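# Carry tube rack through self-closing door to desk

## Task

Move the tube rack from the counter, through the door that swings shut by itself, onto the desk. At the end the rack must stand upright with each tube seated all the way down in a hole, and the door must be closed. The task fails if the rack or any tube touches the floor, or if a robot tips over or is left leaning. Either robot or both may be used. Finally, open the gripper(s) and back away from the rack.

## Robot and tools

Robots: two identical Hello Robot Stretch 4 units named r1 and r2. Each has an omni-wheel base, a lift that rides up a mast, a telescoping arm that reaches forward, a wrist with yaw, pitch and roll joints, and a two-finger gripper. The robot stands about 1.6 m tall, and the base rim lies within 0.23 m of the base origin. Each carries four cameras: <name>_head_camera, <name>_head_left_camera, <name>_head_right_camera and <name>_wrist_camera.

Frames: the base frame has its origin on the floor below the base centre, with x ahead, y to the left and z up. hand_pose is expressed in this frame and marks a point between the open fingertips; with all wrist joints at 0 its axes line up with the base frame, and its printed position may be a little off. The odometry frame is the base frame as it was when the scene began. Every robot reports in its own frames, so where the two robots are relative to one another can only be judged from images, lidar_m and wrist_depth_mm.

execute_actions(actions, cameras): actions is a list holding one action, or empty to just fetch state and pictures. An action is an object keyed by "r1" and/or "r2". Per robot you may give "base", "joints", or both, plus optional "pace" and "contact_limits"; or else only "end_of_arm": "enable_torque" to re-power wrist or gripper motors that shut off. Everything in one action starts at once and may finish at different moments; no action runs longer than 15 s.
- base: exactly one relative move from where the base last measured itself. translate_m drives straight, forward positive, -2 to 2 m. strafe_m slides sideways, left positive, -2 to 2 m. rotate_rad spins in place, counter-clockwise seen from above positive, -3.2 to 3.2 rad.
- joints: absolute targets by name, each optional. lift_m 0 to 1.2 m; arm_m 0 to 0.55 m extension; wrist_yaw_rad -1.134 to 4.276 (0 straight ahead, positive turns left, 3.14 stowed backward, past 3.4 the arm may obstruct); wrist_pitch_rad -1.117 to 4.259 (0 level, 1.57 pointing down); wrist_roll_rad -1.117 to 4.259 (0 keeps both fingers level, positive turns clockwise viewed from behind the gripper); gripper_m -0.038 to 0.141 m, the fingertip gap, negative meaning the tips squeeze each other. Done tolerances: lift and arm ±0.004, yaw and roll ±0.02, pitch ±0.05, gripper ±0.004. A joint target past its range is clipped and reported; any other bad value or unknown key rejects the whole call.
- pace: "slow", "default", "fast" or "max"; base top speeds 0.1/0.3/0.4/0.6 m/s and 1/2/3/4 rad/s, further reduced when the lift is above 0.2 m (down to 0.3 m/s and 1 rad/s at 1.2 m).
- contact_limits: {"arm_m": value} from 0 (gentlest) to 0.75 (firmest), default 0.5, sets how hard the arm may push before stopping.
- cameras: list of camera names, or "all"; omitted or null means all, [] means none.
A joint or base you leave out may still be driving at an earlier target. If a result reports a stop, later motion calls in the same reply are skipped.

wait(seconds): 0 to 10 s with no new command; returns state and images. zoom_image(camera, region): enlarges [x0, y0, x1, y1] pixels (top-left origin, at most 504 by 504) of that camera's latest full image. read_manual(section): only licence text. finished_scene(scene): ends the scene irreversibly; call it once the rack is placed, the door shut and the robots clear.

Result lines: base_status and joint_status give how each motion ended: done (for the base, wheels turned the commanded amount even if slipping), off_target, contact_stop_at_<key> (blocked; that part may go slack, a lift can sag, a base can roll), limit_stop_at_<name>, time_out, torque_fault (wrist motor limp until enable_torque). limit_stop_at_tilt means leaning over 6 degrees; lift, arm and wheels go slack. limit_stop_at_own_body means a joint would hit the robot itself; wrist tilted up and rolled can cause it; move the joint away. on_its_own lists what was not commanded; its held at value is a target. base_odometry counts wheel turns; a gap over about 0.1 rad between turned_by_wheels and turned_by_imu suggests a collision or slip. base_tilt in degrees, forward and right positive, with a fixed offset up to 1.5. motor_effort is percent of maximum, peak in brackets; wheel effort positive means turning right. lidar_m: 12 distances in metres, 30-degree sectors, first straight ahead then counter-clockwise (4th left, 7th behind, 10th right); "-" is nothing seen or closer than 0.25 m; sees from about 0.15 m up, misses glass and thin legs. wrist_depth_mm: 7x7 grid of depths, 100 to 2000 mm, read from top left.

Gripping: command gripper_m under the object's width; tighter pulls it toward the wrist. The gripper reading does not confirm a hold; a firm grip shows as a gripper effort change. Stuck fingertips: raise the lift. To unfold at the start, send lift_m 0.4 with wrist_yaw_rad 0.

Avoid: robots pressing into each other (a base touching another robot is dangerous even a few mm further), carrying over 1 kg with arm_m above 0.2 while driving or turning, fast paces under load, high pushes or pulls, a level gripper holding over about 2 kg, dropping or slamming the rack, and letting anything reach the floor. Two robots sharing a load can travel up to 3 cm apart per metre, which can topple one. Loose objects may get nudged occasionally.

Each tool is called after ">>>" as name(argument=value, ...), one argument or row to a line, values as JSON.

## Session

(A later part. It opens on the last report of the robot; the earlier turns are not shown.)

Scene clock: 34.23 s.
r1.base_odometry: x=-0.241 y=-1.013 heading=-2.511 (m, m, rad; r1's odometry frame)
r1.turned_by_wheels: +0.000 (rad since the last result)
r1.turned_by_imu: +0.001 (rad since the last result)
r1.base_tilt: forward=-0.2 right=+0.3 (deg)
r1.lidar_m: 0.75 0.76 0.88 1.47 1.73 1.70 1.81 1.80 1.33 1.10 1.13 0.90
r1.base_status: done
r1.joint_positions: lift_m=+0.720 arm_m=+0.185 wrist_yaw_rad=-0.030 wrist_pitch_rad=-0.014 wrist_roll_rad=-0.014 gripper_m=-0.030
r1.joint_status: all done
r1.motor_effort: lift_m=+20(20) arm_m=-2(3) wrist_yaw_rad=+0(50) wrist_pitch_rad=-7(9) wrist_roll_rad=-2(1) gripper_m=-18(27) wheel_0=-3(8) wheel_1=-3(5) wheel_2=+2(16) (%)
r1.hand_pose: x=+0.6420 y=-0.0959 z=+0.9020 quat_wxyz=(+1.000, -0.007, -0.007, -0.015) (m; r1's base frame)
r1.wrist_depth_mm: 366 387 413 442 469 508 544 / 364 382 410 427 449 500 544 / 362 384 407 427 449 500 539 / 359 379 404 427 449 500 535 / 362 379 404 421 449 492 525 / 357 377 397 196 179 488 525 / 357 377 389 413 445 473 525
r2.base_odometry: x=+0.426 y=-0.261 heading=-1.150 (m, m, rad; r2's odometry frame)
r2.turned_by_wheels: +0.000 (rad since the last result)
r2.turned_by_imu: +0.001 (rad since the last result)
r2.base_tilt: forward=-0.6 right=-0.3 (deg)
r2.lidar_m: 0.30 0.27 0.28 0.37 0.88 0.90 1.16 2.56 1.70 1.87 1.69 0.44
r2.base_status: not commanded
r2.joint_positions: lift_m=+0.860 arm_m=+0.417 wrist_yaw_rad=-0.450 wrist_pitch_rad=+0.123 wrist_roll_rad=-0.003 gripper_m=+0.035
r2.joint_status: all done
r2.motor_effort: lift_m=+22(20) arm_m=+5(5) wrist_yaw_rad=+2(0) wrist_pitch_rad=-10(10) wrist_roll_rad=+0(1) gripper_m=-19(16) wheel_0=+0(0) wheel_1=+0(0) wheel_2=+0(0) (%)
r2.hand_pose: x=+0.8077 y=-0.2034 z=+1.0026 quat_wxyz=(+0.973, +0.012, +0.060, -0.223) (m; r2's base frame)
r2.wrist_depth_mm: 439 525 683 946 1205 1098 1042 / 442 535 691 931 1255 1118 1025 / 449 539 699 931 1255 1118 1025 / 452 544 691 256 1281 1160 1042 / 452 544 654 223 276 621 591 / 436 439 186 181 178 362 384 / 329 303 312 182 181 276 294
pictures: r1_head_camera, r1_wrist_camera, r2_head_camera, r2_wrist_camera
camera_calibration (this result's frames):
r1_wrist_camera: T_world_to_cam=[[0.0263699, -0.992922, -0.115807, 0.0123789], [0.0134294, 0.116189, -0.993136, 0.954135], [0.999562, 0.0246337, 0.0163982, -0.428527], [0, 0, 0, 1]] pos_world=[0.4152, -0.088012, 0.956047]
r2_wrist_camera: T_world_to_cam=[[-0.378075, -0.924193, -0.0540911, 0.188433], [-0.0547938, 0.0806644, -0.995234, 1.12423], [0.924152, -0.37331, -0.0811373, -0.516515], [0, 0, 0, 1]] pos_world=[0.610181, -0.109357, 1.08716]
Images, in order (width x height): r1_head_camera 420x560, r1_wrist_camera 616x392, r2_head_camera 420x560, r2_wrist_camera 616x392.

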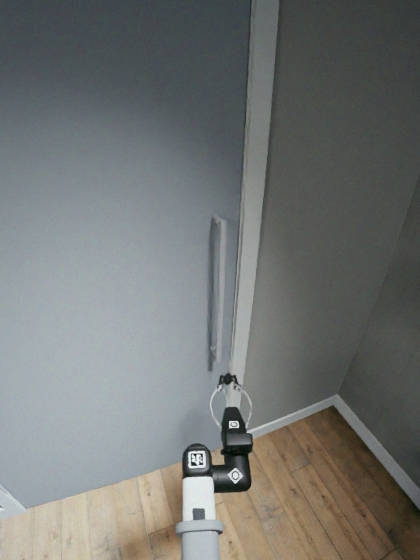

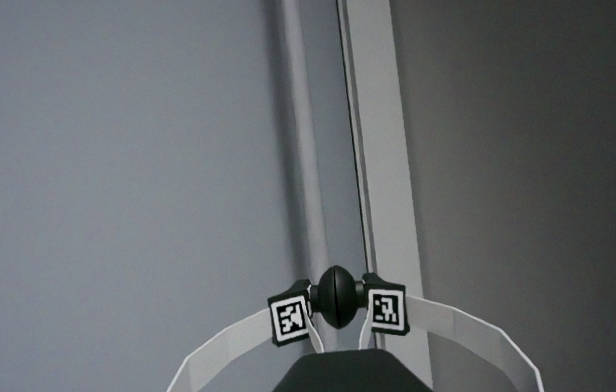

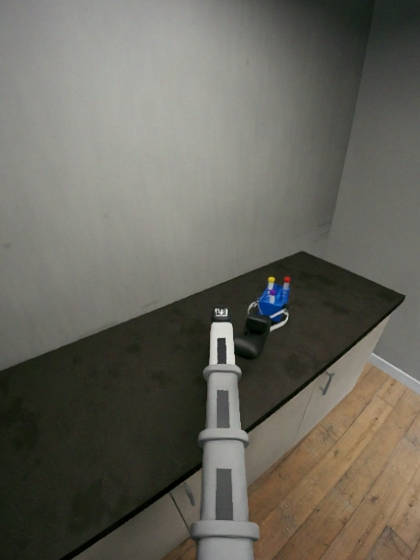

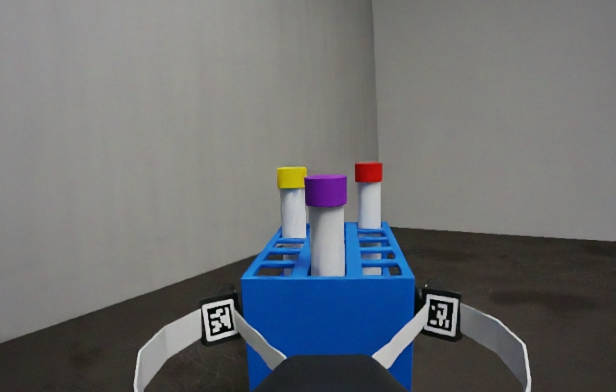

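>>> execute_actions(
  actions=[
    {"r1":{"base":{"translate_m":0.15},"joints":{"wrist_yaw_rad":0.025,"gripper_m":0.055,"arm_m":0.12},"pace":"slow"},"r2":{"base":{"rotate_rad":0.62},"joints":{"arm_m":0.0,"wrist_yaw_rad":0},"pace":"default"}},
  ],
  cameras=["r1_wrist_camera","r2_wrist_camera"],
)

>>> execute_actions(
  actions=[
    {"r1":{"joints":{"arm_m":0.197},"contact_limits":{"arm_m":0.15},"pace":"slow"},"r2":{"base":{"translate_m":-0.6},"pace":"fast"}},
  ],
  cameras=["r1_wrist_camera","r2_wrist_camera"],
)

Scene clock: 39.97 s.
r1.base_odometry: x=-0.363 y=-1.102 heading=-2.511 (m, m, rad; r1's odometry frame)
r1.turned_by_wheels: +0.000 (rad since the last result)
r1.turned_by_imu: +0.001 (rad since the last result)
r1.base_tilt: forward=-0.1 right=+0.3 (deg)
r1.lidar_m: 0.62 0.61 0.70 1.17 1.89 1.81 1.96 1.96 1.27 1.07 1.09 0.73
r1.base_status: done
r1.joint_positions: lift_m=+0.720 arm_m=+0.121 wrist_yaw_rad=+0.025 wrist_pitch_rad=-0.014 wrist_roll_rad=-0.014 gripper_m=+0.055
r1.joint_status: all done
r1.motor_effort: lift_m=+20(20) arm_m=-4(6) wrist_yaw_rad=+0(7) wrist_pitch_rad=-7(7) wrist_roll_rad=-1(1) gripper_m=-5(19) wheel_0=+1(1) wheel_1=+2(4) wheel_2=-2(7) (%)
r1.hand_pose: x=+0.5822 y=-0.0803 z=+0.9020 quat_wxyz=(+1.000, -0.007, -0.007, +0.012) (m; r1's base frame)
r1.wrist_depth_mm: 294 309 322 336 351 382 399 / 293 307 324 334 351 379 399 / 290 306 320 334 349 377 397 / 291 306 319 330 347 375 397 / 290 304 319 330 347 373 397 / 290 304 312 278 209 368 392 / 289 301 310 325 347 349 392
r2.base_odometry: x=+0.426 y=-0.261 heading=-0.530 (m, m, rad; r2's odometry frame)
r2.turned_by_wheels: +0.620 (rad since the last result)
r2.turned_by_imu: +0.609 (rad since the last result)
r2.base_tilt: forward=-0.6 right=-0.3 (deg)
r2.lidar_m: 0.27 0.29 0.42 0.88 0.91 1.26 2.84 1.81 1.79 1.10 0.40 0.30
r2.base_status: done
r2.joint_positions: lift_m=+0.860 arm_m=+0.003 wrist_yaw_rad=+0.000 wrist_pitch_rad=+0.124 wrist_roll_rad=-0.003 gripper_m=+0.035
r2.joint_status: all done
joint sent to its limit — the command would take r2.arm_m past its lower limit, so that joint was sent only as far as its limit.
r2.motor_effort: lift_m=+21(21) arm_m=-5(6) wrist_yaw_rad=+0(11) wrist_pitch_rad=-11(11) wrist_roll_rad=-1(1) gripper_m=-22(18) wheel_0=+2(5) wheel_1=+1(7) wheel_2=-1(9) (%)
r2.hand_pose: x=+0.4603 y=-0.0874 z=+1.0024 quat_wxyz=(+0.998, -0.001, +0.062, +0.000) (m; r2's base frame)
r2.wrist_depth_mm: 691 691 676 661 654 647 647 / 707 699 683 668 676 654 654 / 723 715 707 691 676 676 661 / 732 715 715 256 683 676 668 / 741 723 723 223 274 615 591 / 442 445 187 181 178 366 387 / 334 307 317 182 181 279 297
pictures: r1_wrist_camera, r2_wrist_camera
camera_calibration (this result's frames):
r1_wrist_camera: T_world_to_cam=[[0.0801259, -0.990035, -0.115807, -0.00159586], [0.00711483, 0.116746, -0.993136, 0.956844], [0.996759, 0.078752, 0.0163983, -0.363163], [0, 0, 0, 1]] pos_world=[0.355306, -0.0846875, 0.956047]
r2_wrist_camera: T_world_to_cam=[[0.0618981, -0.996614, -0.0541307, -0.0446233], [-0.0850504, 0.0487706, -0.995182, 1.10678], [0.994452, 0.0662037, -0.0817436, -0.145488], [0, 0, 0, 1]] pos_world=[0.241575, -0.0888188, 1.08714]
Images, in order (width x height): r1_wrist_camera 616x392, r2_wrist_camera 616x392.

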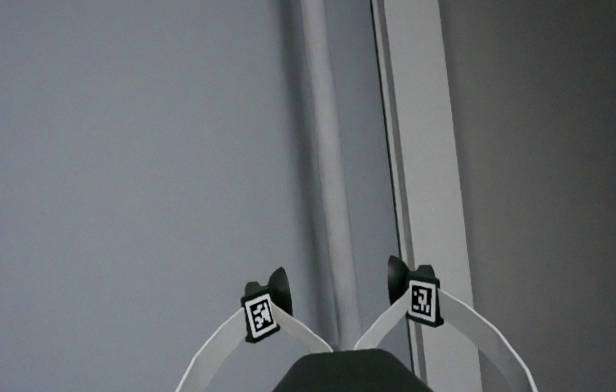

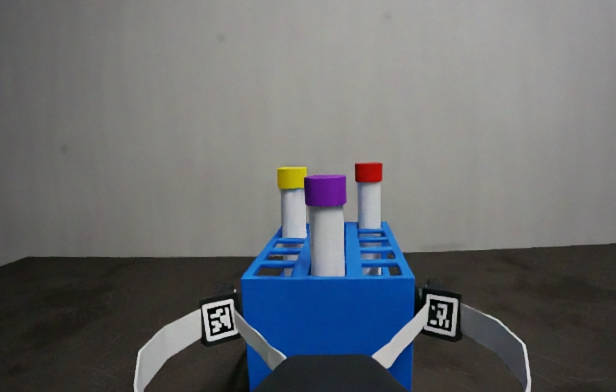

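Scene clock: 42.93 s.
r1.base_odometry: x=-0.363 y=-1.102 heading=-2.511 (m, m, rad; r1's odometry frame)
r1.turned_by_wheels: +0.000 (rad since the last result)
r1.turned_by_imu: +0.001 (rad since the last result)
r1.base_tilt: forward=-0.1 right=+0.4 (deg)
r1.lidar_m: 0.61 0.62 0.71 1.25 1.97 1.35 1.96 1.96 1.26 1.08 1.08 0.70
r1.base_status: not commanded
r1.joint_positions: lift_m=+0.720 arm_m=+0.196 wrist_yaw_rad=+0.025 wrist_pitch_rad=-0.014 wrist_roll_rad=-0.014 gripper_m=+0.055
r1.joint_status: all done
r1.motor_effort: lift_m=+20(20) arm_m=+4(7) wrist_yaw_rad=-1(1) wrist_pitch_rad=-8(7) wrist_roll_rad=-2(2) gripper_m=-3(2) wheel_0=+1(1) wheel_1=+2(2) wheel_2=-1(1) (%)
r1.contact_limits: arm_m 0.15
r1.hand_pose: x=+0.6577 y=-0.0803 z=+0.9020 quat_wxyz=(+1.000, -0.007, -0.007, +0.012) (m; r1's base frame)
r1.wrist_depth_mm: 230 239 253 262 274 296 310 / 229 240 252 259 274 293 312 / 229 238 251 258 273 278 309 / 227 238 250 257 274 277 307 / 226 237 248 257 272 274 304 / 226 236 244 202 196 273 306 / 224 236 242 253 276 268 303
r2.base_odometry: x=-0.091 y=+0.042 heading=-0.530 (m, m, rad; r2's odometry frame)
r2.turned_by_wheels: +0.000 (rad since the last result)
r2.turned_by_imu: +0.005 (rad since the last result)
r2.base_tilt: forward=-0.6 right=-0.3 (deg)
r2.lidar_m: 0.43 0.92 0.92 0.87 0.91 1.24 2.23 1.35 1.37 1.72 1.24 0.90
r2.base_status: done
r2.joint_positions: lift_m=+0.860 arm_m=+0.003 wrist_yaw_rad=+0.000 wrist_pitch_rad=+0.124 wrist_roll_rad=-0.003 gripper_m=+0.035
r2.joint_status: not commanded
r2.motor_effort: lift_m=+21(21) arm_m=-5(5) wrist_yaw_rad=+2(0) wrist_pitch_rad=-12(11) wrist_roll_rad=-3(0) gripper_m=-18(19) wheel_0=+1(7) wheel_1=+2(5) wheel_2=-1(9) (%)
r2.hand_pose: x=+0.4603 y=-0.0874 z=+1.0025 quat_wxyz=(+0.998, -0.001, +0.062, +0.000) (m; r2's base frame)
r2.wrist_depth_mm: 1255 1255 1281 1229 1255 1205 1182 / 1255 1281 1255 1281 1229 1255 1205 / 1281 1308 1281 1281 1281 1255 1229 / 1281 1336 1336 257 1160 1255 1281 / 750 732 715 223 276 661 647 / 750 723 187 181 178 654 647 / 759 741 723 182 181 676 661
pictures: r1_wrist_camera, r2_wrist_camera
camera_calibration (this result's frames):
r1_wrist_camera: T_world_to_cam=[[0.0801442, -0.990033, -0.115807, -0.00765282], [0.00711258, 0.116746, -0.993136, 0.956307], [0.996758, 0.0787704, 0.0163982, -0.438427], [0, 0, 0, 1]] pos_world=[0.430817, -0.0846863, 0.956047]
r2_wrist_camera: T_world_to_cam=[[0.0618979, -0.996614, -0.0541307, -0.0446185], [-0.0850505, 0.0487706, -0.995182, 1.10683], [0.994452, 0.0662035, -0.0817436, -0.145448], [0, 0, 0, 1]] pos_world=[0.241539, -0.0888188, 1.08719]
Images, in order (width x height): r1_wrist_camera 616x392, r2_wrist_camera 616x392.

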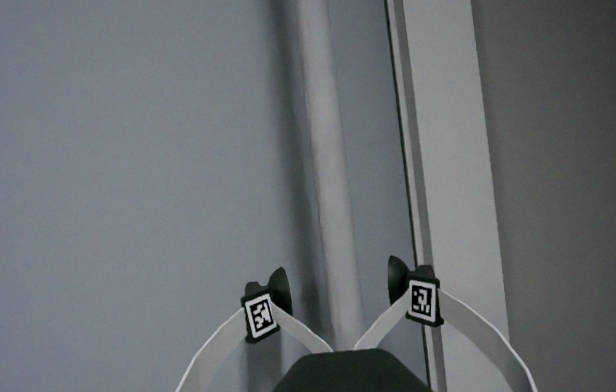

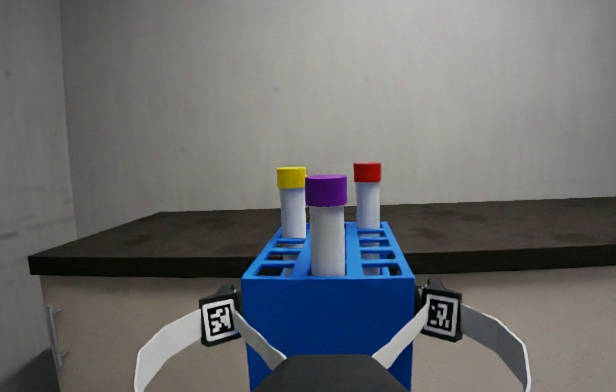

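>>> execute_actions(
  actions=[
    {"r1":{"joints":{"arm_m":0.207,"gripper_m":-0.038},"contact_limits":{"arm_m":0.2},"pace":"default"},"r2":{"base":{"translate_m":-0.7},"joints":{"lift_m":0.8},"pace":"fast"}},
  ],
  cameras=["r1_wrist_camera","r1_head_camera"],
)

Scene clock: 46.60 s.
r1.base_odometry: x=-0.363 y=-1.102 heading=-2.511 (m, m, rad; r1's odometry frame)
r1.turned_by_wheels: +0.000 (rad since the last result)
r1.turned_by_imu: -0.002 (rad since the last result)
r1.base_tilt: forward=+0.0 right=+0.3 (deg)
r1.lidar_m: 0.60 0.61 0.72 1.16 1.95 1.16 0.96 1.96 1.28 1.07 1.09 0.70
r1.base_status: not commanded
r1.joint_positions: lift_m=+0.720 arm_m=+0.208 wrist_yaw_rad=+0.032 wrist_pitch_rad=-0.013 wrist_roll_rad=-0.014 gripper_m=-0.037
r1.joint_status: all done
r1.on_its_own: wrist_yaw_rad is at rest, and its effort (-22) is outside its rest range (-13 to +13)
r1.motor_effort: lift_m=+20(20) arm_m=-8(4) wrist_yaw_rad=-22(26) wrist_pitch_rad=-10(9) wrist_roll_rad=-1(2) gripper_m=-28(31) wheel_0=-8(9) wheel_1=-5(6) wheel_2=+10(11) (%)
r1.contact_limits: arm_m 0.2
r1.hand_pose: x=+0.6704 y=-0.0781 z=+0.9017 quat_wxyz=(+1.000, -0.007, -0.007, +0.016) (m; r1's base frame)
r1.wrist_depth_mm: 213 223 233 240 255 279 294 / 212 222 232 239 255 264 293 / 211 220 231 237 255 262 293 / 211 221 231 237 253 262 290 / 210 220 229 237 254 259 289 / 209 219 228 182 177 255 287 / 208 217 169 181 254 255 286
r2.base_odometry: x=-0.696 y=+0.396 heading=-0.530 (m, m, rad; r2's odometry frame)
r2.turned_by_wheels: +0.000 (rad since the last result)
r2.turned_by_imu: +0.006 (rad since the last result)
r2.base_tilt: forward=-0.6 right=-0.3 (deg)
r2.lidar_m: 0.50 1.27 0.91 0.87 0.91 1.26 1.52 1.57 0.97 1.00 1.79 1.63
r2.base_status: done
r2.joint_positions: lift_m=+0.800 arm_m=+0.003 wrist_yaw_rad=+0.000 wrist_pitch_rad=+0.123 wrist_roll_rad=-0.003 gripper_m=+0.035
r2.joint_status: all done
r2.motor_effort: lift_m=+16(16) arm_m=-5(5) wrist_yaw_rad=+0(1) wrist_pitch_rad=-11(11) wrist_roll_rad=+0(1) gripper_m=-20(18) wheel_0=+1(9) wheel_1=+2(6) wheel_2=+0(11) (%)
r2.hand_pose: x=+0.4603 y=-0.0874 z=+0.9428 quat_wxyz=(+0.998, -0.001, +0.062, +0.000) (m; r2's base frame)
r2.wrist_depth_mm: 1255 1756 1921 1863 1921 1863 1808 / 1255 1756 1921 1921 1921 1863 1863 / 1255 1808 - 1983 1983 1921 1863 / 1229 1756 1430 256 1308 1308 1308 / 1255 1708 1430 223 276 1336 1336 / 1229 1708 187 181 178 1336 1336 / 1205 1499 1464 182 181 1366 1366
pictures: r1_head_camera, r1_wrist_camera
camera_calibration (this result's frames):
r1_wrist_camera: T_world_to_cam=[[0.0874614, -0.989409, -0.115848, -0.0113619], [0.00551193, 0.116773, -0.993143, 0.956835], [0.996153, 0.0862232, 0.0156666, -0.449614], [0, 0, 0, 1]] pos_world=[0.443604, -0.0842065, 0.956002]
Images, in order (width x height): r1_head_camera 420x560, r1_wrist_camera 616x392.

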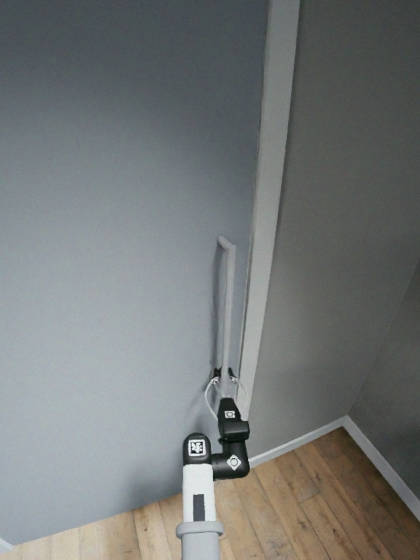

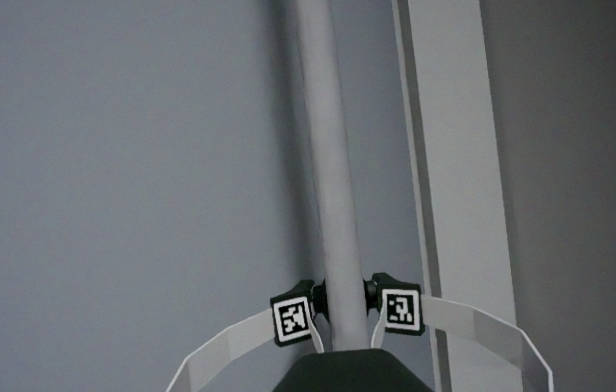

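>>> execute_actions(
  actions=[
    {"r1":{"base":{"translate_m":-0.2},"joints":{"wrist_yaw_rad":0.015},"pace":"slow"},"r2":{"base":{"translate_m":-0.8},"pace":"fast"}},
  ],
  cameras=["r1_wrist_camera","r1_head_camera"],
)

Scene clock: 50.50 s.
r1.base_odometry: x=-0.202 y=-0.984 heading=-2.513 (m, m, rad; r1's odometry frame)
r1.turned_by_wheels: -0.002 (rad since the last result)
r1.turned_by_imu: -0.054 (rad since the last result)
r1.base_tilt: forward=+0.0 right=+0.4 (deg)
r1.lidar_m: 0.62 0.64 0.80 1.38 1.88 2.12 1.80 0.76 0.81 1.13 1.14 0.99
r1.base_status: done
r1.joint_positions: lift_m=+0.720 arm_m=+0.209 wrist_yaw_rad=+0.011 wrist_pitch_rad=-0.013 wrist_roll_rad=-0.014 gripper_m=-0.037
r1.joint_status: all done
r1.motor_effort: lift_m=+20(20) arm_m=-9(9) wrist_yaw_rad=+11(32) wrist_pitch_rad=-10(10) wrist_roll_rad=-2(1) gripper_m=-29(28) wheel_0=-18(22) wheel_1=-8(15) wheel_2=+4(17) (%)
r1.hand_pose: x=+0.6689 y=-0.0841 z=+0.9017 quat_wxyz=(+1.000, -0.007, -0.006, +0.006) (m; r1's base frame)
r1.wrist_depth_mm: 231 236 239 241 249 544 585 / 231 235 238 240 247 535 585 / 229 233 238 240 247 535 580 / 229 233 238 241 247 530 580 / 229 234 238 240 247 525 569 / 229 233 236 183 176 248 564 / 229 233 164 240 247 512 569
r2.base_odometry: x=-1.386 y=+0.800 heading=-0.530 (m, m, rad; r2's odometry frame)
r2.turned_by_wheels: +0.000 (rad since the last result)
r2.turned_by_imu: +0.007 (rad since the last result)
r2.base_tilt: forward=-0.6 right=-0.3 (deg)
r2.lidar_m: 0.47 1.26 0.90 0.86 0.91 0.78 0.68 0.72 1.00 1.02 0.81 2.46
r2.base_status: done
r2.joint_positions: lift_m=+0.800 arm_m=+0.003 wrist_yaw_rad=+0.000 wrist_pitch_rad=+0.123 wrist_roll_rad=-0.003 gripper_m=+0.035
r2.joint_status: not commanded
r2.motor_effort: lift_m=+16(16) arm_m=-5(5) wrist_yaw_rad=+1(0) wrist_pitch_rad=-10(11) wrist_roll_rad=-2(1) gripper_m=-19(19) wheel_0=+0(4) wheel_1=+0(5) wheel_2=-1(9) (%)
r2.hand_pose: x=+0.4603 y=-0.0874 z=+0.9428 quat_wxyz=(+0.998, -0.001, +0.062, +0.000) (m; r2's base frame)
r2.wrist_depth_mm: 1255 1708 - - - - - / 1229 1756 - - - - - / 1255 1756 - - - - - / 1255 1756 - 256 - - - / 1229 1708 - 205 274 - - / 1229 1661 187 181 178 - - / 1182 1464 1863 182 180 1661 1756
pictures: r1_head_camera, r1_wrist_camera
camera_calibration (this result's frames):
r1_wrist_camera: T_world_to_cam=[[0.0667999, -0.991016, -0.115864, -0.00352197], [0.00766864, 0.11663, -0.993146, 0.956018], [0.997737, 0.0654536, 0.0153906, -0.450125], [0, 0, 0, 1]] pos_world=[0.44201, -0.0855282, 0.955985]
Images, in order (width x height): r1_head_camera 420x560, r1_wrist_camera 616x392.

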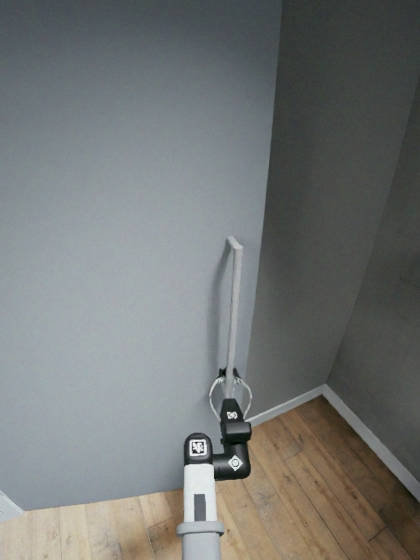

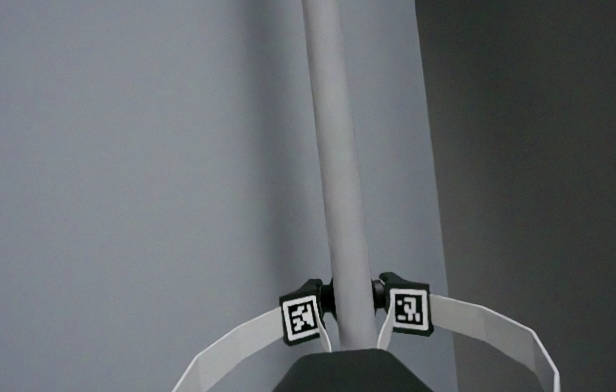

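>>> execute_actions(
  actions=[
    {"r1":{"base":{"translate_m":-0.22},"joints":{"wrist_yaw_rad":0.02},"pace":"slow"},"r2":{"base":{"translate_m":-0.27},"pace":"fast"}},
  ],
  cameras=["r1_wrist_camera"],
)

Scene clock: 54.57 s.
r1.base_odometry: x=-0.024 y=-0.855 heading=-2.514 (m, m, rad; r1's odometry frame)
r1.turned_by_wheels: -0.001 (rad since the last result)
r1.turned_by_imu: -0.039 (rad since the last result)
r1.base_tilt: forward=+0.0 right=+0.4 (deg)
r1.lidar_m: 0.61 0.71 1.02 1.63 1.80 2.00 1.58 1.58 0.67 0.89 1.22 1.27
r1.base_status: done
r1.joint_positions: lift_m=+0.720 arm_m=+0.209 wrist_yaw_rad=+0.022 wrist_pitch_rad=-0.013 wrist_roll_rad=-0.014 gripper_m=-0.037
r1.joint_status: all done
r1.motor_effort: lift_m=+20(20) arm_m=-9(9) wrist_yaw_rad=-6(15) wrist_pitch_rad=-9(10) wrist_roll_rad=-2(1) gripper_m=-24(28) wheel_0=-12(21) wheel_1=-6(9) wheel_2=+7(15) (%)
r1.hand_pose: x=+0.6698 y=-0.0811 z=+0.9018 quat_wxyz=(+1.000, -0.007, -0.007, +0.011) (m; r1's base frame)
r1.wrist_depth_mm: 270 260 253 242 239 820 904 / 271 263 253 243 239 798 891 / 270 262 253 243 239 798 891 / 272 263 254 246 240 798 866 / 272 264 254 247 240 778 854 / 272 265 255 180 179 236 866 / 273 264 159 178 238 236 866
r2.base_odometry: x=-1.619 y=+0.937 heading=-0.530 (m, m, rad; r2's odometry frame)
r2.turned_by_wheels: +0.000 (rad since the last result)
r2.turned_by_imu: +0.003 (rad since the last result)
r2.base_tilt: forward=-0.6 right=-0.3 (deg)
r2.lidar_m: 0.49 1.23 0.88 0.86 0.68 0.49 0.40 0.45 0.62 1.72 0.91 0.87
r2.base_status: done
r2.joint_positions: lift_m=+0.800 arm_m=+0.003 wrist_yaw_rad=+0.000 wrist_pitch_rad=+0.123 wrist_roll_rad=-0.003 gripper_m=+0.035
r2.joint_status: not commanded
r2.motor_effort: lift_m=+17(16) arm_m=-5(5) wrist_yaw_rad=+2(1) wrist_pitch_rad=-10(11) wrist_roll_rad=+1(1) gripper_m=-17(19) wheel_0=+2(2) wheel_1=+2(5) wheel_2=-1(10) (%)
r2.hand_pose: x=+0.4603 y=-0.0874 z=+0.9428 quat_wxyz=(+0.998, -0.001, +0.062, +0.000) (m; r2's base frame)
r2.wrist_depth_mm: 1229 1708 - - - - - / 1229 1708 - - - - - / 1229 1756 - - - - - / 1205 1756 - 256 - - - / 1229 1756 - 223 274 - - / 1229 1661 186 181 178 - - / 1182 1464 1808 182 181 1618 1756
pictures: r1_wrist_camera
camera_calibration (this result's frames):
r1_wrist_camera: T_world_to_cam=[[0.0771412, -0.990265, -0.11586, -0.00745112], [0.00678777, 0.116726, -0.993141, 0.956349], [0.996997, 0.0758257, 0.0157261, -0.450177], [0, 0, 0, 1]] pos_world=[0.442908, -0.0848741, 0.956005]
Images, in order (width x height): r1_wrist_camera 616x392.

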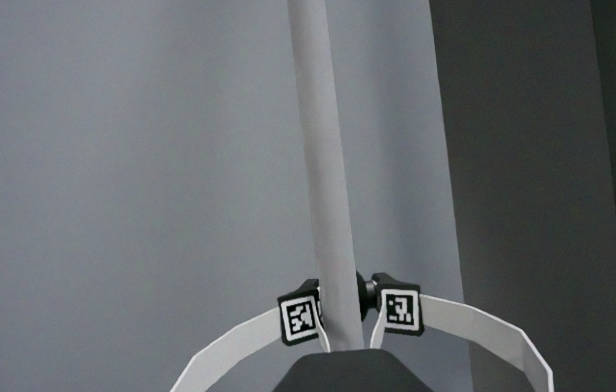

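>>> execute_actions(
  actions=[
    {"r1":{"base":{"strafe_m":0.04},"joints":{"arm_m":0.03},"pace":"slow"},"r2":{"base":{"rotate_rad":-1.62},"pace":"slow"}},
  ],
)

Scene clock: 58.43 s.
r1.base_odometry: x=-0.001 y=-0.888 heading=-2.515 (m, m, rad; r1's odometry frame)
r1.turned_by_wheels: -0.001 (rad since the last result)
r1.turned_by_imu: -0.031 (rad since the last result)
r1.base_tilt: forward=+0.0 right=+0.3 (deg)
r1.lidar_m: 0.45 0.57 0.94 1.50 1.75 1.91 1.65 1.61 0.92 0.92 1.25 0.50
r1.base_status: done
r1.joint_positions: lift_m=+0.720 arm_m=+0.032 wrist_yaw_rad=+0.021 wrist_pitch_rad=-0.013 wrist_roll_rad=-0.014 gripper_m=-0.037
r1.joint_status: all done
r1.motor_effort: lift_m=+20(20) arm_m=-11(18) wrist_yaw_rad=-5(47) wrist_pitch_rad=-10(10) wrist_roll_rad=-1(1) gripper_m=-27(28) wheel_0=-10(29) wheel_1=-4(12) wheel_2=+5(7) (%)
r1.hand_pose: x=+0.4931 y=-0.0813 z=+0.9017 quat_wxyz=(+1.000, -0.007, -0.006, +0.011) (m; r1's base frame)
r1.wrist_depth_mm: 309 285 266 240 231 1025 1078 / 310 287 266 240 231 1042 1098 / 317 287 266 242 233 1008 1078 / 317 291 268 251 234 1008 1078 / 317 291 268 252 234 991 1118 / 317 293 271 181 179 224 1060 / 320 294 159 178 232 225 1078
r2.base_odometry: x=-1.619 y=+0.937 heading=-2.149 (m, m, rad; r2's odometry frame)
r2.turned_by_wheels: -1.620 (rad since the last result)
r2.turned_by_imu: -1.584 (rad since the last result)
r2.base_tilt: forward=-0.6 right=-0.3 (deg)
r2.lidar_m: 0.50 0.98 0.93 2.64 1.31 0.92 0.86 0.71 0.50 0.42 0.44 0.59
r2.base_status: done
r2.joint_positions: lift_m=+0.800 arm_m=+0.003 wrist_yaw_rad=+0.000 wrist_pitch_rad=+0.123 wrist_roll_rad=-0.003 gripper_m=+0.035
r2.joint_status: not commanded
r2.motor_effort: lift_m=+16(17) arm_m=-4(4) wrist_yaw_rad=-1(2) wrist_pitch_rad=-11(11) wrist_roll_rad=-1(1) gripper_m=-20(18) wheel_0=+1(8) wheel_1=+1(4) wheel_2=+2(5) (%)
r2.hand_pose: x=+0.4603 y=-0.0874 z=+0.9428 quat_wxyz=(+0.998, -0.001, +0.062, +0.000) (m; r2's base frame)
r2.wrist_depth_mm: 1008 - 1430 1464 1430 798 539 / 1025 - 1499 1430 1464 831 539 / 1008 - - 1464 1499 831 554 / 991 - - 256 1464 866 559 / 1182 - - 223 273 878 544 / 1308 - 186 181 178 683 554 / 1336 1008 1756 182 181 866 597
pictures: r1_head_camera, r1_head_left_camera, r1_head_right_camera, r1_wrist_camera, r2_head_camera, r2_head_left_camera, r2_head_right_camera, r2_wrist_camera
camera_calibration (this result's frames):
r1_wrist_camera: T_world_to_cam=[[0.0766106, -0.990305, -0.115871, 0.00629256], [0.00669412, 0.116721, -0.993142, 0.957568], [0.997039, 0.0753095, 0.0155713, -0.27393], [0, 0, 0, 1]] pos_world=[0.266227, -0.0849068, 0.955996]
r2_wrist_camera: T_world_to_cam=[[0.0619129, -0.996613, -0.0541239, -0.0478571], [-0.0849887, 0.0487668, -0.995188, 1.04743], [0.994456, 0.0662149, -0.0816816, -0.150373], [0, 0, 0, 1]] pos_world=[0.241523, -0.0888179, 1.02752]
Images, in order (width x height): r1_head_camera 420x560, r1_head_left_camera 420x672, r1_head_right_camera 420x672, r1_wrist_camera 616x392, r2_head_camera 420x560, r2_head_left_camera 420x672, r2_head_right_camera 420x672, r2_wrist_camera 616x392.

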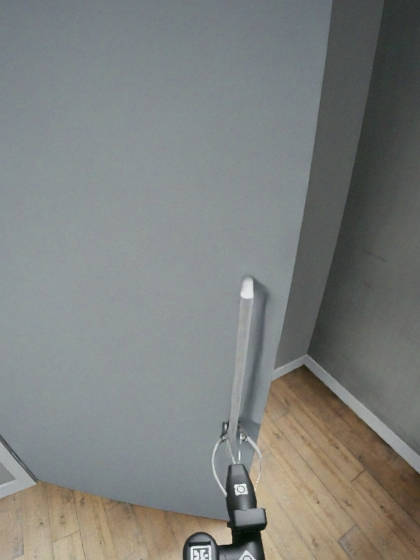

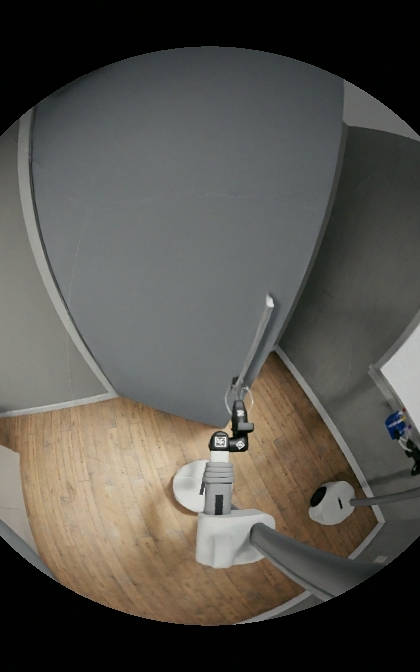

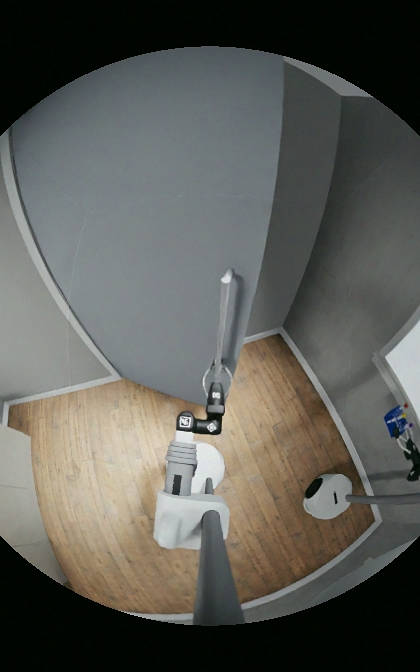

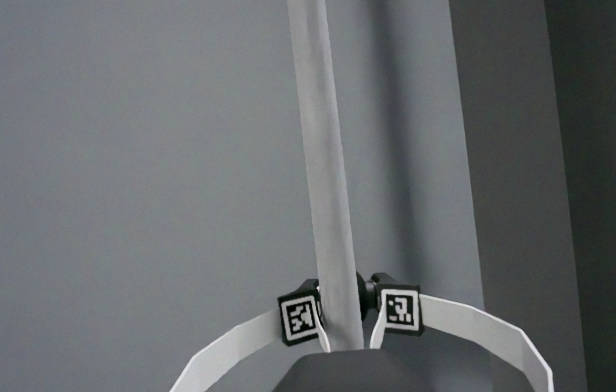

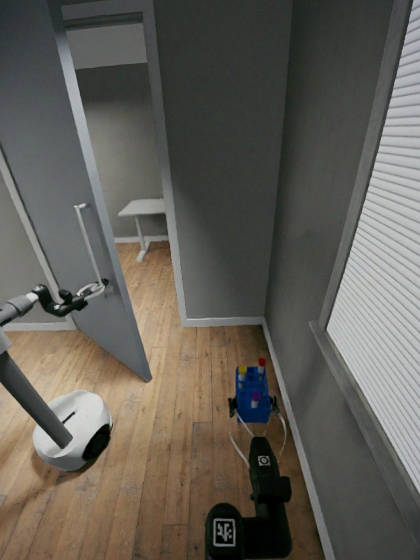

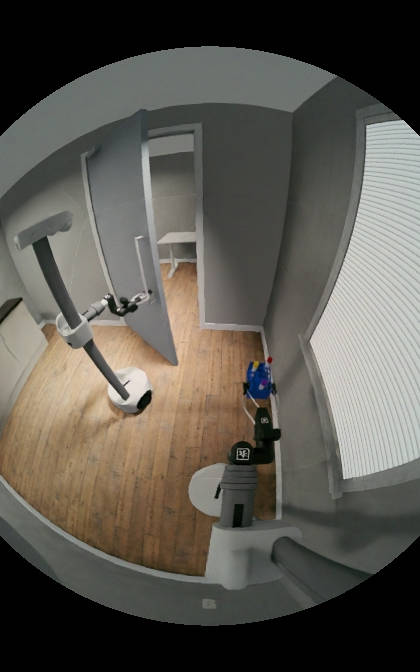

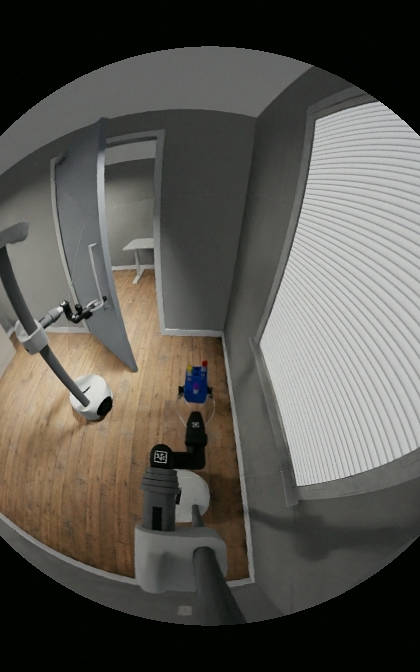

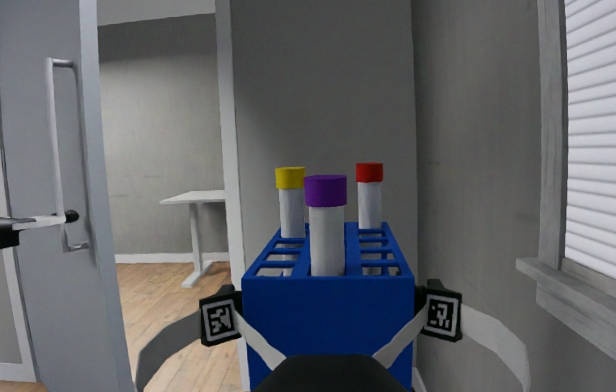

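>>> execute_actions(
  actions=[
    {"r1":{"base":{"translate_m":-0.33},"joints":{"arm_m":0.30},"pace":"default"},"r2":{"base":{"rotate_rad":0.38},"pace":"slow"}},
  ],
  cameras=["r1_wrist_camera"],
)

Scene clock: 62.80 s.
r1.base_odometry: x=+0.266 y=-0.695 heading=-2.512 (m, m, rad; r1's odometry frame)
r1.turned_by_wheels: +0.003 (rad since the last result)
r1.turned_by_imu: -0.052 (rad since the last result)
r1.base_tilt: forward=-0.1 right=+0.3 (deg)
r1.lidar_m: 0.71 0.86 1.27 1.65 1.57 1.73 1.38 1.34 1.41 0.90 0.86 1.52
r1.base_status: done
r1.joint_positions: lift_m=+0.720 arm_m=+0.301 wrist_yaw_rad=+0.045 wrist_pitch_rad=-0.014 wrist_roll_rad=-0.013 gripper_m=-0.037
r1.joint_status: all done
r1.on_its_own: wrist_yaw_rad is at rest, and its effort (-73) is outside its rest range (-13 to +13)
r1.motor_effort: lift_m=+20(20) arm_m=-5(12) wrist_yaw_rad=-73(74) wrist_pitch_rad=-5(10) wrist_roll_rad=-3(3) gripper_m=-29(32) wheel_0=+11(20) wheel_1=+2(23) wheel_2=+21(20) (%)
r1.hand_pose: x=+0.7639 y=-0.0743 z=+0.9022 quat_wxyz=(+1.000, -0.006, -0.007, +0.023) (m; r1's base frame)
r1.wrist_depth_mm: 322 291 266 237 229 1118 1098 / 324 294 267 239 229 1098 1098 / 324 294 270 239 230 1098 1118 / 327 296 271 241 231 1078 1118 / 330 298 272 242 232 1042 1160 / 330 300 273 180 181 1042 1138 / 334 303 266 178 229 220 1160
r2.base_odometry: x=-1.619 y=+0.937 heading=-1.770 (m, m, rad; r2's odometry frame)
r2.turned_by_wheels: +0.380 (rad since the last result)
r2.turned_by_imu: +0.373 (rad since the last result)
r2.base_tilt: forward=-0.5 right=-0.3 (deg)
r2.lidar_m: 0.48 0.93 0.91 1.57 0.97 0.86 0.84 0.53 0.42 0.41 0.54 1.08
r2.base_status: done
r2.joint_positions: lift_m=+0.800 arm_m=+0.003 wrist_yaw_rad=+0.000 wrist_pitch_rad=+0.123 wrist_roll_rad=-0.003 gripper_m=+0.035
r2.joint_status: not commanded
r2.motor_effort: lift_m=+16(16) arm_m=-5(4) wrist_yaw_rad=-1(0) wrist_pitch_rad=-11(11) wrist_roll_rad=+0(1) gripper_m=-19(17) wheel_0=-1(3) wheel_1=-1(3) wheel_2=+0(2) (%)
r2.hand_pose: x=+0.4603 y=-0.0874 z=+0.9428 quat_wxyz=(+0.998, -0.001, +0.062, +0.000) (m; r2's base frame)
r2.wrist_depth_mm: - 1983 1138 - 1397 1255 1205 / - 1921 1098 - 1464 1308 1205 / - - 1118 - 1464 1308 1229 / - 904 1060 254 1430 1366 1255 / - - 1397 223 277 1336 1255 / - - 187 181 178 1308 1281 / 1921 1756 1430 182 181 1464 1308
pictures: r1_wrist_camera
camera_calibration (this result's frames):
r1_wrist_camera: T_world_to_cam=[[0.10049, -0.988105, -0.116404, -0.0250928], [0.00531868, 0.117528, -0.993055, 0.956429], [0.994924, 0.0991732, 0.0170658, -0.542474], [0, 0, 0, 1]] pos_world=[0.537155, -0.0834023, 0.956123]
Images, in order (width x height): r1_wrist_camera 616x392.

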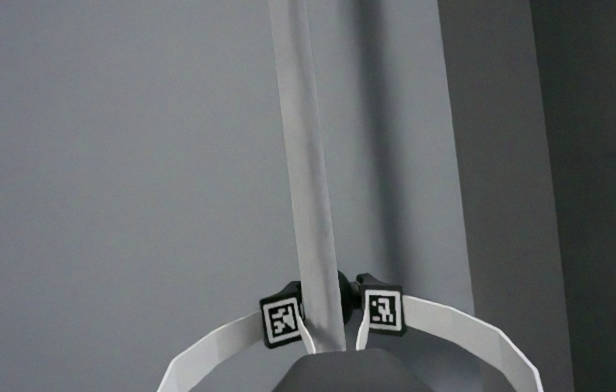

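>>> execute_actions(
  actions=[
    {"r1":{"base":{"strafe_m":0.08},"joints":{"arm_m":0.17,"wrist_yaw_rad":0.03},"pace":"slow"},"r2":{"base":{"translate_m":0.3},"pace":"fast"}},
  ],
  cameras=["r1_wrist_camera"],
)

Scene clock: 65.80 s.
r1.base_odometry: x=+0.313 y=-0.759 heading=-2.514 (m, m, rad; r1's odometry frame)
r1.turned_by_wheels: -0.002 (rad since the last result)
r1.turned_by_imu: -0.002 (rad since the last result)
r1.base_tilt: forward=-0.1 right=+0.4 (deg)
r1.lidar_m: 0.58 0.76 1.26 1.57 1.54 1.66 1.40 1.37 1.44 0.79 0.77 0.60
r1.base_status: done
r1.joint_positions: lift_m=+0.720 arm_m=+0.172 wrist_yaw_rad=+0.025 wrist_pitch_rad=-0.014 wrist_roll_rad=-0.014 gripper_m=-0.037
r1.joint_status: all done
r1.on_its_own: wrist_yaw_rad is at rest, and its effort (+16) is outside its rest range (-13 to +13)
r1.motor_effort: lift_m=+19(20) arm_m=-9(14) wrist_yaw_rad=+16(73) wrist_pitch_rad=-6(6) wrist_roll_rad=-2(3) gripper_m=-24(28) wheel_0=-15(25) wheel_1=-5(6) wheel_2=+0(19) (%)
r1.hand_pose: x=+0.6331 y=-0.0803 z=+0.9021 quat_wxyz=(+1.000, -0.007, -0.007, +0.012) (m; r1's base frame)
r1.wrist_depth_mm: 366 319 279 239 225 1308 1205 / 368 320 283 241 228 216 1205 / 377 325 285 254 229 217 1205 / 382 329 287 255 231 216 1255 / 387 329 290 257 229 217 1281 / 387 332 291 181 177 206 1255 / 392 336 164 257 226 214 1281
r2.base_odometry: x=-1.678 y=+0.642 heading=-1.769 (m, m, rad; r2's odometry frame)
r2.turned_by_wheels: +0.000 (rad since the last result)
r2.turned_by_imu: -0.001 (rad since the last result)
r2.base_tilt: forward=-0.6 right=-0.3 (deg)
r2.lidar_m: 0.48 0.87 0.81 2.07 1.29 1.13 1.02 0.60 0.51 0.53 0.65 1.31
r2.base_status: done
r2.joint_positions: lift_m=+0.800 arm_m=+0.003 wrist_yaw_rad=+0.000 wrist_pitch_rad=+0.123 wrist_roll_rad=-0.003 gripper_m=+0.035
r2.joint_status: not commanded
r2.motor_effort: lift_m=+17(16) arm_m=-5(5) wrist_yaw_rad=+0(1) wrist_pitch_rad=-10(11) wrist_roll_rad=-2(1) gripper_m=-19(21) wheel_0=+1(7) wheel_1=+0(3) wheel_2=+1(11) (%)
r2.hand_pose: x=+0.4603 y=-0.0874 z=+0.9428 quat_wxyz=(+0.998, -0.001, +0.062, +0.000) (m; r2's base frame)
r2.wrist_depth_mm: 1808 661 - - - 1042 960 / 1808 661 - - - 1060 976 / 1863 854 - - - 1098 1008 / 1863 788 - 255 1182 1118 1008 / 1921 691 - 223 274 1118 1025 / - 1756 186 181 178 1060 1042 / 1983 1756 1708 182 181 1138 1060
pictures: r1_wrist_camera
camera_calibration (this result's frames):
r1_wrist_camera: T_world_to_cam=[[0.0800421, -0.99002, -0.11599, -0.00547456], [0.00743583, 0.116953, -0.99311, 0.956402], [0.996764, 0.0786281, 0.0167228, -0.414186], [0, 0, 0, 1]] pos_world=[0.406172, -0.0847073, 0.956103]
Images, in order (width x height): r1_wrist_camera 616x392.

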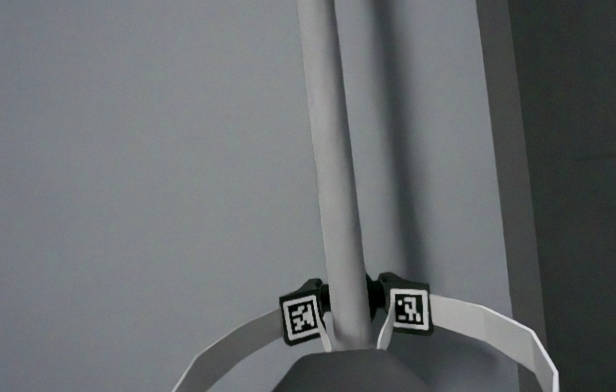

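>>> execute_actions(
  actions=[
    {"r1":{"base":{"strafe_m":0.075},"joints":{"arm_m":0.03,"wrist_yaw_rad":0.02},"pace":"slow"},"r2":{"base":{"translate_m":0.2},"pace":"default"}},
  ],
  cameras=["r1_wrist_camera","r2_head_camera","r2_head_left_camera"],
)

Scene clock: 69.03 s.
r1.base_odometry: x=+0.356 y=-0.820 heading=-2.514 (m, m, rad; r1's odometry frame)
r1.turned_by_wheels: -0.001 (rad since the last result)
r1.turned_by_imu: -0.002 (rad since the last result)
r1.base_tilt: forward=-0.1 right=+0.4 (deg)
r1.lidar_m: 0.43 0.68 1.21 1.49 1.44 1.53 1.46 1.40 1.48 0.85 0.77 0.47
r1.base_status: done
r1.joint_positions: lift_m=+0.720 arm_m=+0.032 wrist_yaw_rad=+0.018 wrist_pitch_rad=-0.013 wrist_roll_rad=-0.014 gripper_m=-0.037
r1.joint_status: all done
r1.motor_effort: lift_m=+19(19) arm_m=-9(11) wrist_yaw_rad=+5(58) wrist_pitch_rad=-9(10) wrist_roll_rad=-1(2) gripper_m=-25(25) wheel_0=-10(28) wheel_1=-3(4) wheel_2=+3(8) (%)
r1.hand_pose: x=+0.4925 y=-0.0822 z=+0.9018 quat_wxyz=(+1.000, -0.007, -0.007, +0.009) (m; r1's base frame)
r1.wrist_depth_mm: 477 375 306 242 223 204 1308 / 488 379 307 246 226 206 1336 / 500 387 314 264 229 204 1336 / 517 394 315 266 229 205 1336 / 525 397 320 268 228 204 1366 / 525 404 327 181 177 195 1397 / 535 410 157 268 224 206 1336
r2.base_odometry: x=-1.718 y=+0.446 heading=-1.769 (m, m, rad; r2's odometry frame)
r2.turned_by_wheels: +0.000 (rad since the last result)
r2.turned_by_imu: +0.000 (rad since the last result)
r2.base_tilt: forward=-0.6 right=-0.3 (deg)
r2.lidar_m: 0.49 0.71 0.78 0.87 1.50 1.33 1.15 0.67 0.59 0.58 0.78 1.26
r2.base_status: done
r2.joint_positions: lift_m=+0.800 arm_m=+0.003 wrist_yaw_rad=+0.000 wrist_pitch_rad=+0.123 wrist_roll_rad=-0.003 gripper_m=+0.035
r2.joint_status: not commanded
r2.motor_effort: lift_m=+16(16) arm_m=-6(5) wrist_yaw_rad=+0(1) wrist_pitch_rad=-12(11) wrist_roll_rad=+0(1) gripper_m=-19(17) wheel_0=+1(5) wheel_1=+0(4) wheel_2=+0(7) (%)
r2.hand_pose: x=+0.4603 y=-0.0874 z=+0.9428 quat_wxyz=(+0.998, -0.001, +0.062, +0.000) (m; r2's base frame)
r2.wrist_depth_mm: 715 1229 - - - 866 820 / 715 1255 - - - 904 831 / 715 1229 - - - 917 854 / 707 1182 - 256 - 917 866 / 691 1160 - 224 274 946 878 / 668 1098 186 181 178 917 891 / 661 878 1863 182 181 991 904
pictures: r1_wrist_camera, r2_head_camera, r2_head_left_camera
camera_calibration (this result's frames):
r1_wrist_camera: T_world_to_cam=[[0.073531, -0.99052, -0.116034, 0.00709045], [0.00729904, 0.11688, -0.993119, 0.957479], [0.997266, 0.0721781, 0.0158242, -0.273923], [0, 0, 0, 1]] pos_world=[0.265664, -0.0851159, 0.956048]
Images, in order (width x height): r1_wrist_camera 616x392, r2_head_camera 420x560, r2_head_left_camera 420x672.

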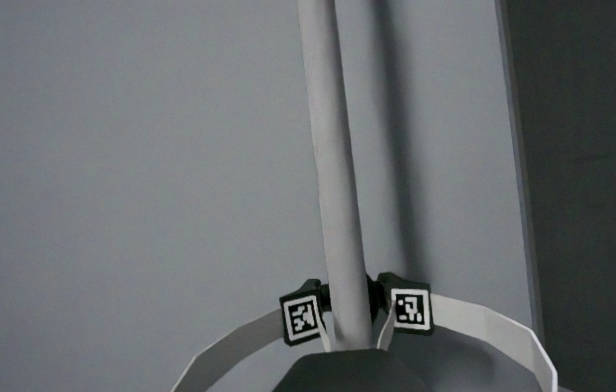

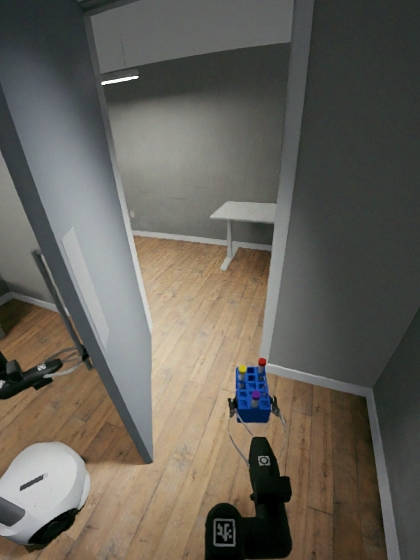

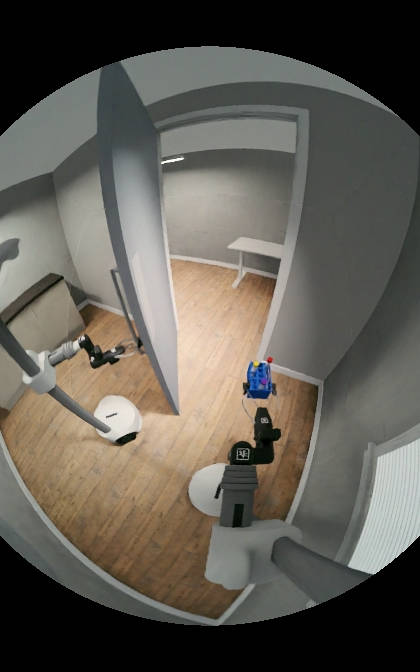

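>>> execute_actions(
  actions=[
    {"r2":{"base":{"translate_m":1.8},"pace":"max"}},
  ],
  cameras=["r1_wrist_camera","r2_head_camera","r2_head_left_camera","r2_wrist_camera"],
)

Scene clock: 75.60 s.
r1.base_odometry: x=+0.356 y=-0.820 heading=-2.514 (m, m, rad; r1's odometry frame)
r1.turned_by_wheels: +0.000 (rad since the last result)
r1.turned_by_imu: +0.002 (rad since the last result)
r1.base_tilt: forward=-0.1 right=+0.3 (deg)
r1.lidar_m: 0.40 0.68 1.21 1.51 1.46 1.56 1.44 1.40 1.47 1.62 1.57 0.49
r1.base_status: not commanded
r1.joint_positions: lift_m=+0.720 arm_m=+0.032 wrist_yaw_rad=+0.018 wrist_pitch_rad=-0.013 wrist_roll_rad=-0.014 gripper_m=-0.037
r1.joint_status: not commanded
r1.motor_effort: lift_m=+19(19) arm_m=-9(9) wrist_yaw_rad=+6(5) wrist_pitch_rad=-9(9) wrist_roll_rad=-2(2) gripper_m=-21(23) wheel_0=-10(10) wheel_1=-3(3) wheel_2=+3(3) (%)
r1.hand_pose: x=+0.4925 y=-0.0822 z=+0.9018 quat_wxyz=(+1.000, -0.007, -0.007, +0.009) (m; r1's base frame)
r1.wrist_depth_mm: 477 373 304 242 223 204 1308 / 488 379 309 244 225 204 1308 / 504 384 314 263 229 204 1336 / 517 392 317 267 229 205 1336 / 521 397 322 270 228 204 1366 / 521 404 324 181 177 194 1336 / 539 413 158 267 223 207 1336
r2.base_odometry: x=-2.073 y=-1.318 heading=-1.769 (m, m, rad; r2's odometry frame)
r2.turned_by_wheels: +0.000 (rad since the last result)
r2.turned_by_imu: -0.011 (rad since the last result)
r2.base_tilt: forward=-0.6 right=-0.3 (deg)
r2.lidar_m: 0.47 2.07 2.55 0.64 0.66 0.77 2.29 0.53 0.68 1.20 1.04 0.91
r2.base_status: done
r2.joint_positions: lift_m=+0.800 arm_m=+0.003 wrist_yaw_rad=+0.000 wrist_pitch_rad=+0.123 wrist_roll_rad=-0.003 gripper_m=+0.035
r2.joint_status: not commanded
r2.motor_effort: lift_m=+18(18) arm_m=-5(5) wrist_yaw_rad=+2(1) wrist_pitch_rad=-11(11) wrist_roll_rad=-1(2) gripper_m=-17(17) wheel_0=+0(6) wheel_1=+0(6) wheel_2=+0(10) (%)
r2.hand_pose: x=+0.4603 y=-0.0874 z=+0.9427 quat_wxyz=(+0.998, -0.001, +0.062, +0.000) (m; r2's base frame)
r2.wrist_depth_mm: - 1863 1661 1499 1430 1255 1182 / - 1921 1756 1576 1336 1281 1182 / - 1921 1756 1576 1464 1336 1229 / - - 1756 256 1430 1308 1229 / - - 1808 223 274 1078 1042 / - - 186 180 178 634 668 / 1983 1756 1808 182 181 1397 1281
pictures: r1_wrist_camera, r2_head_camera, r2_head_left_camera, r2_wrist_camera
camera_calibration (this result's frames):
r1_wrist_camera: T_world_to_cam=[[0.0735309, -0.99052, -0.116034, 0.0070904], [0.00729896, 0.11688, -0.993119, 0.957479], [0.997266, 0.072178, 0.0158241, -0.273923], [0, 0, 0, 1]] pos_world=[0.265664, -0.0851159, 0.956048]
r2_wrist_camera: T_world_to_cam=[[0.0619939, -0.996608, -0.054121, -0.0478817], [-0.0849338, 0.0487609, -0.995193, 1.04729], [0.994456, 0.0662926, -0.0816228, -0.150441], [0, 0, 0, 1]] pos_world=[0.241526, -0.0888126, 1.02738]
Images, in order (width x height): r1_wrist_camera 616x392, r2_head_camera 420x560, r2_head_left_camera 420x672, r2_wrist_camera 616x392.

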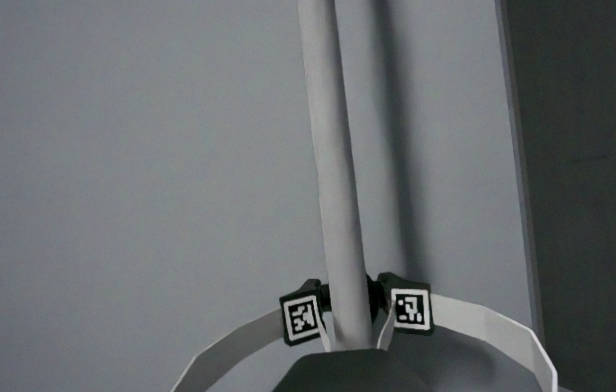

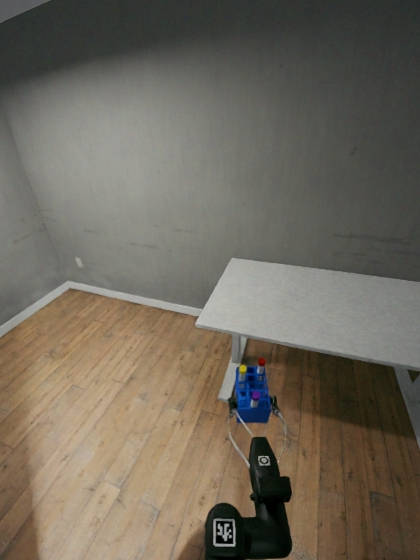

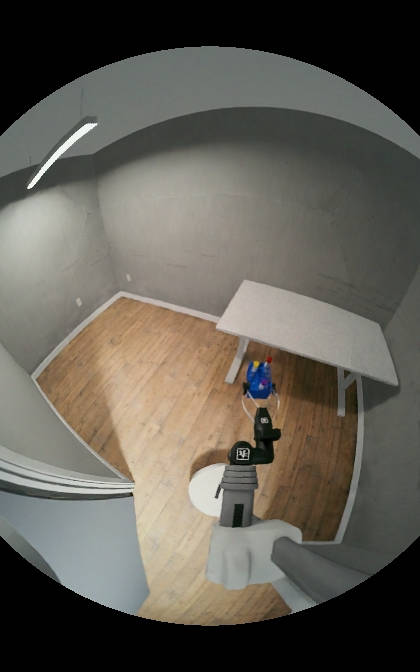

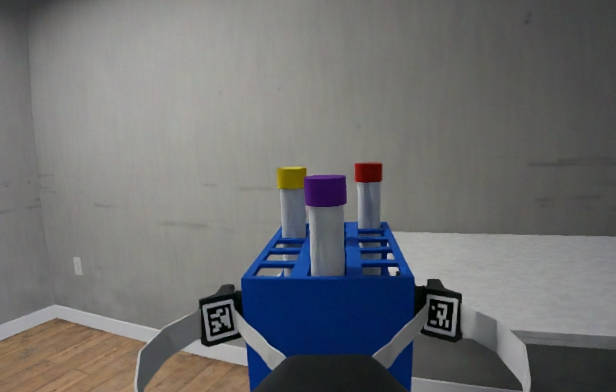

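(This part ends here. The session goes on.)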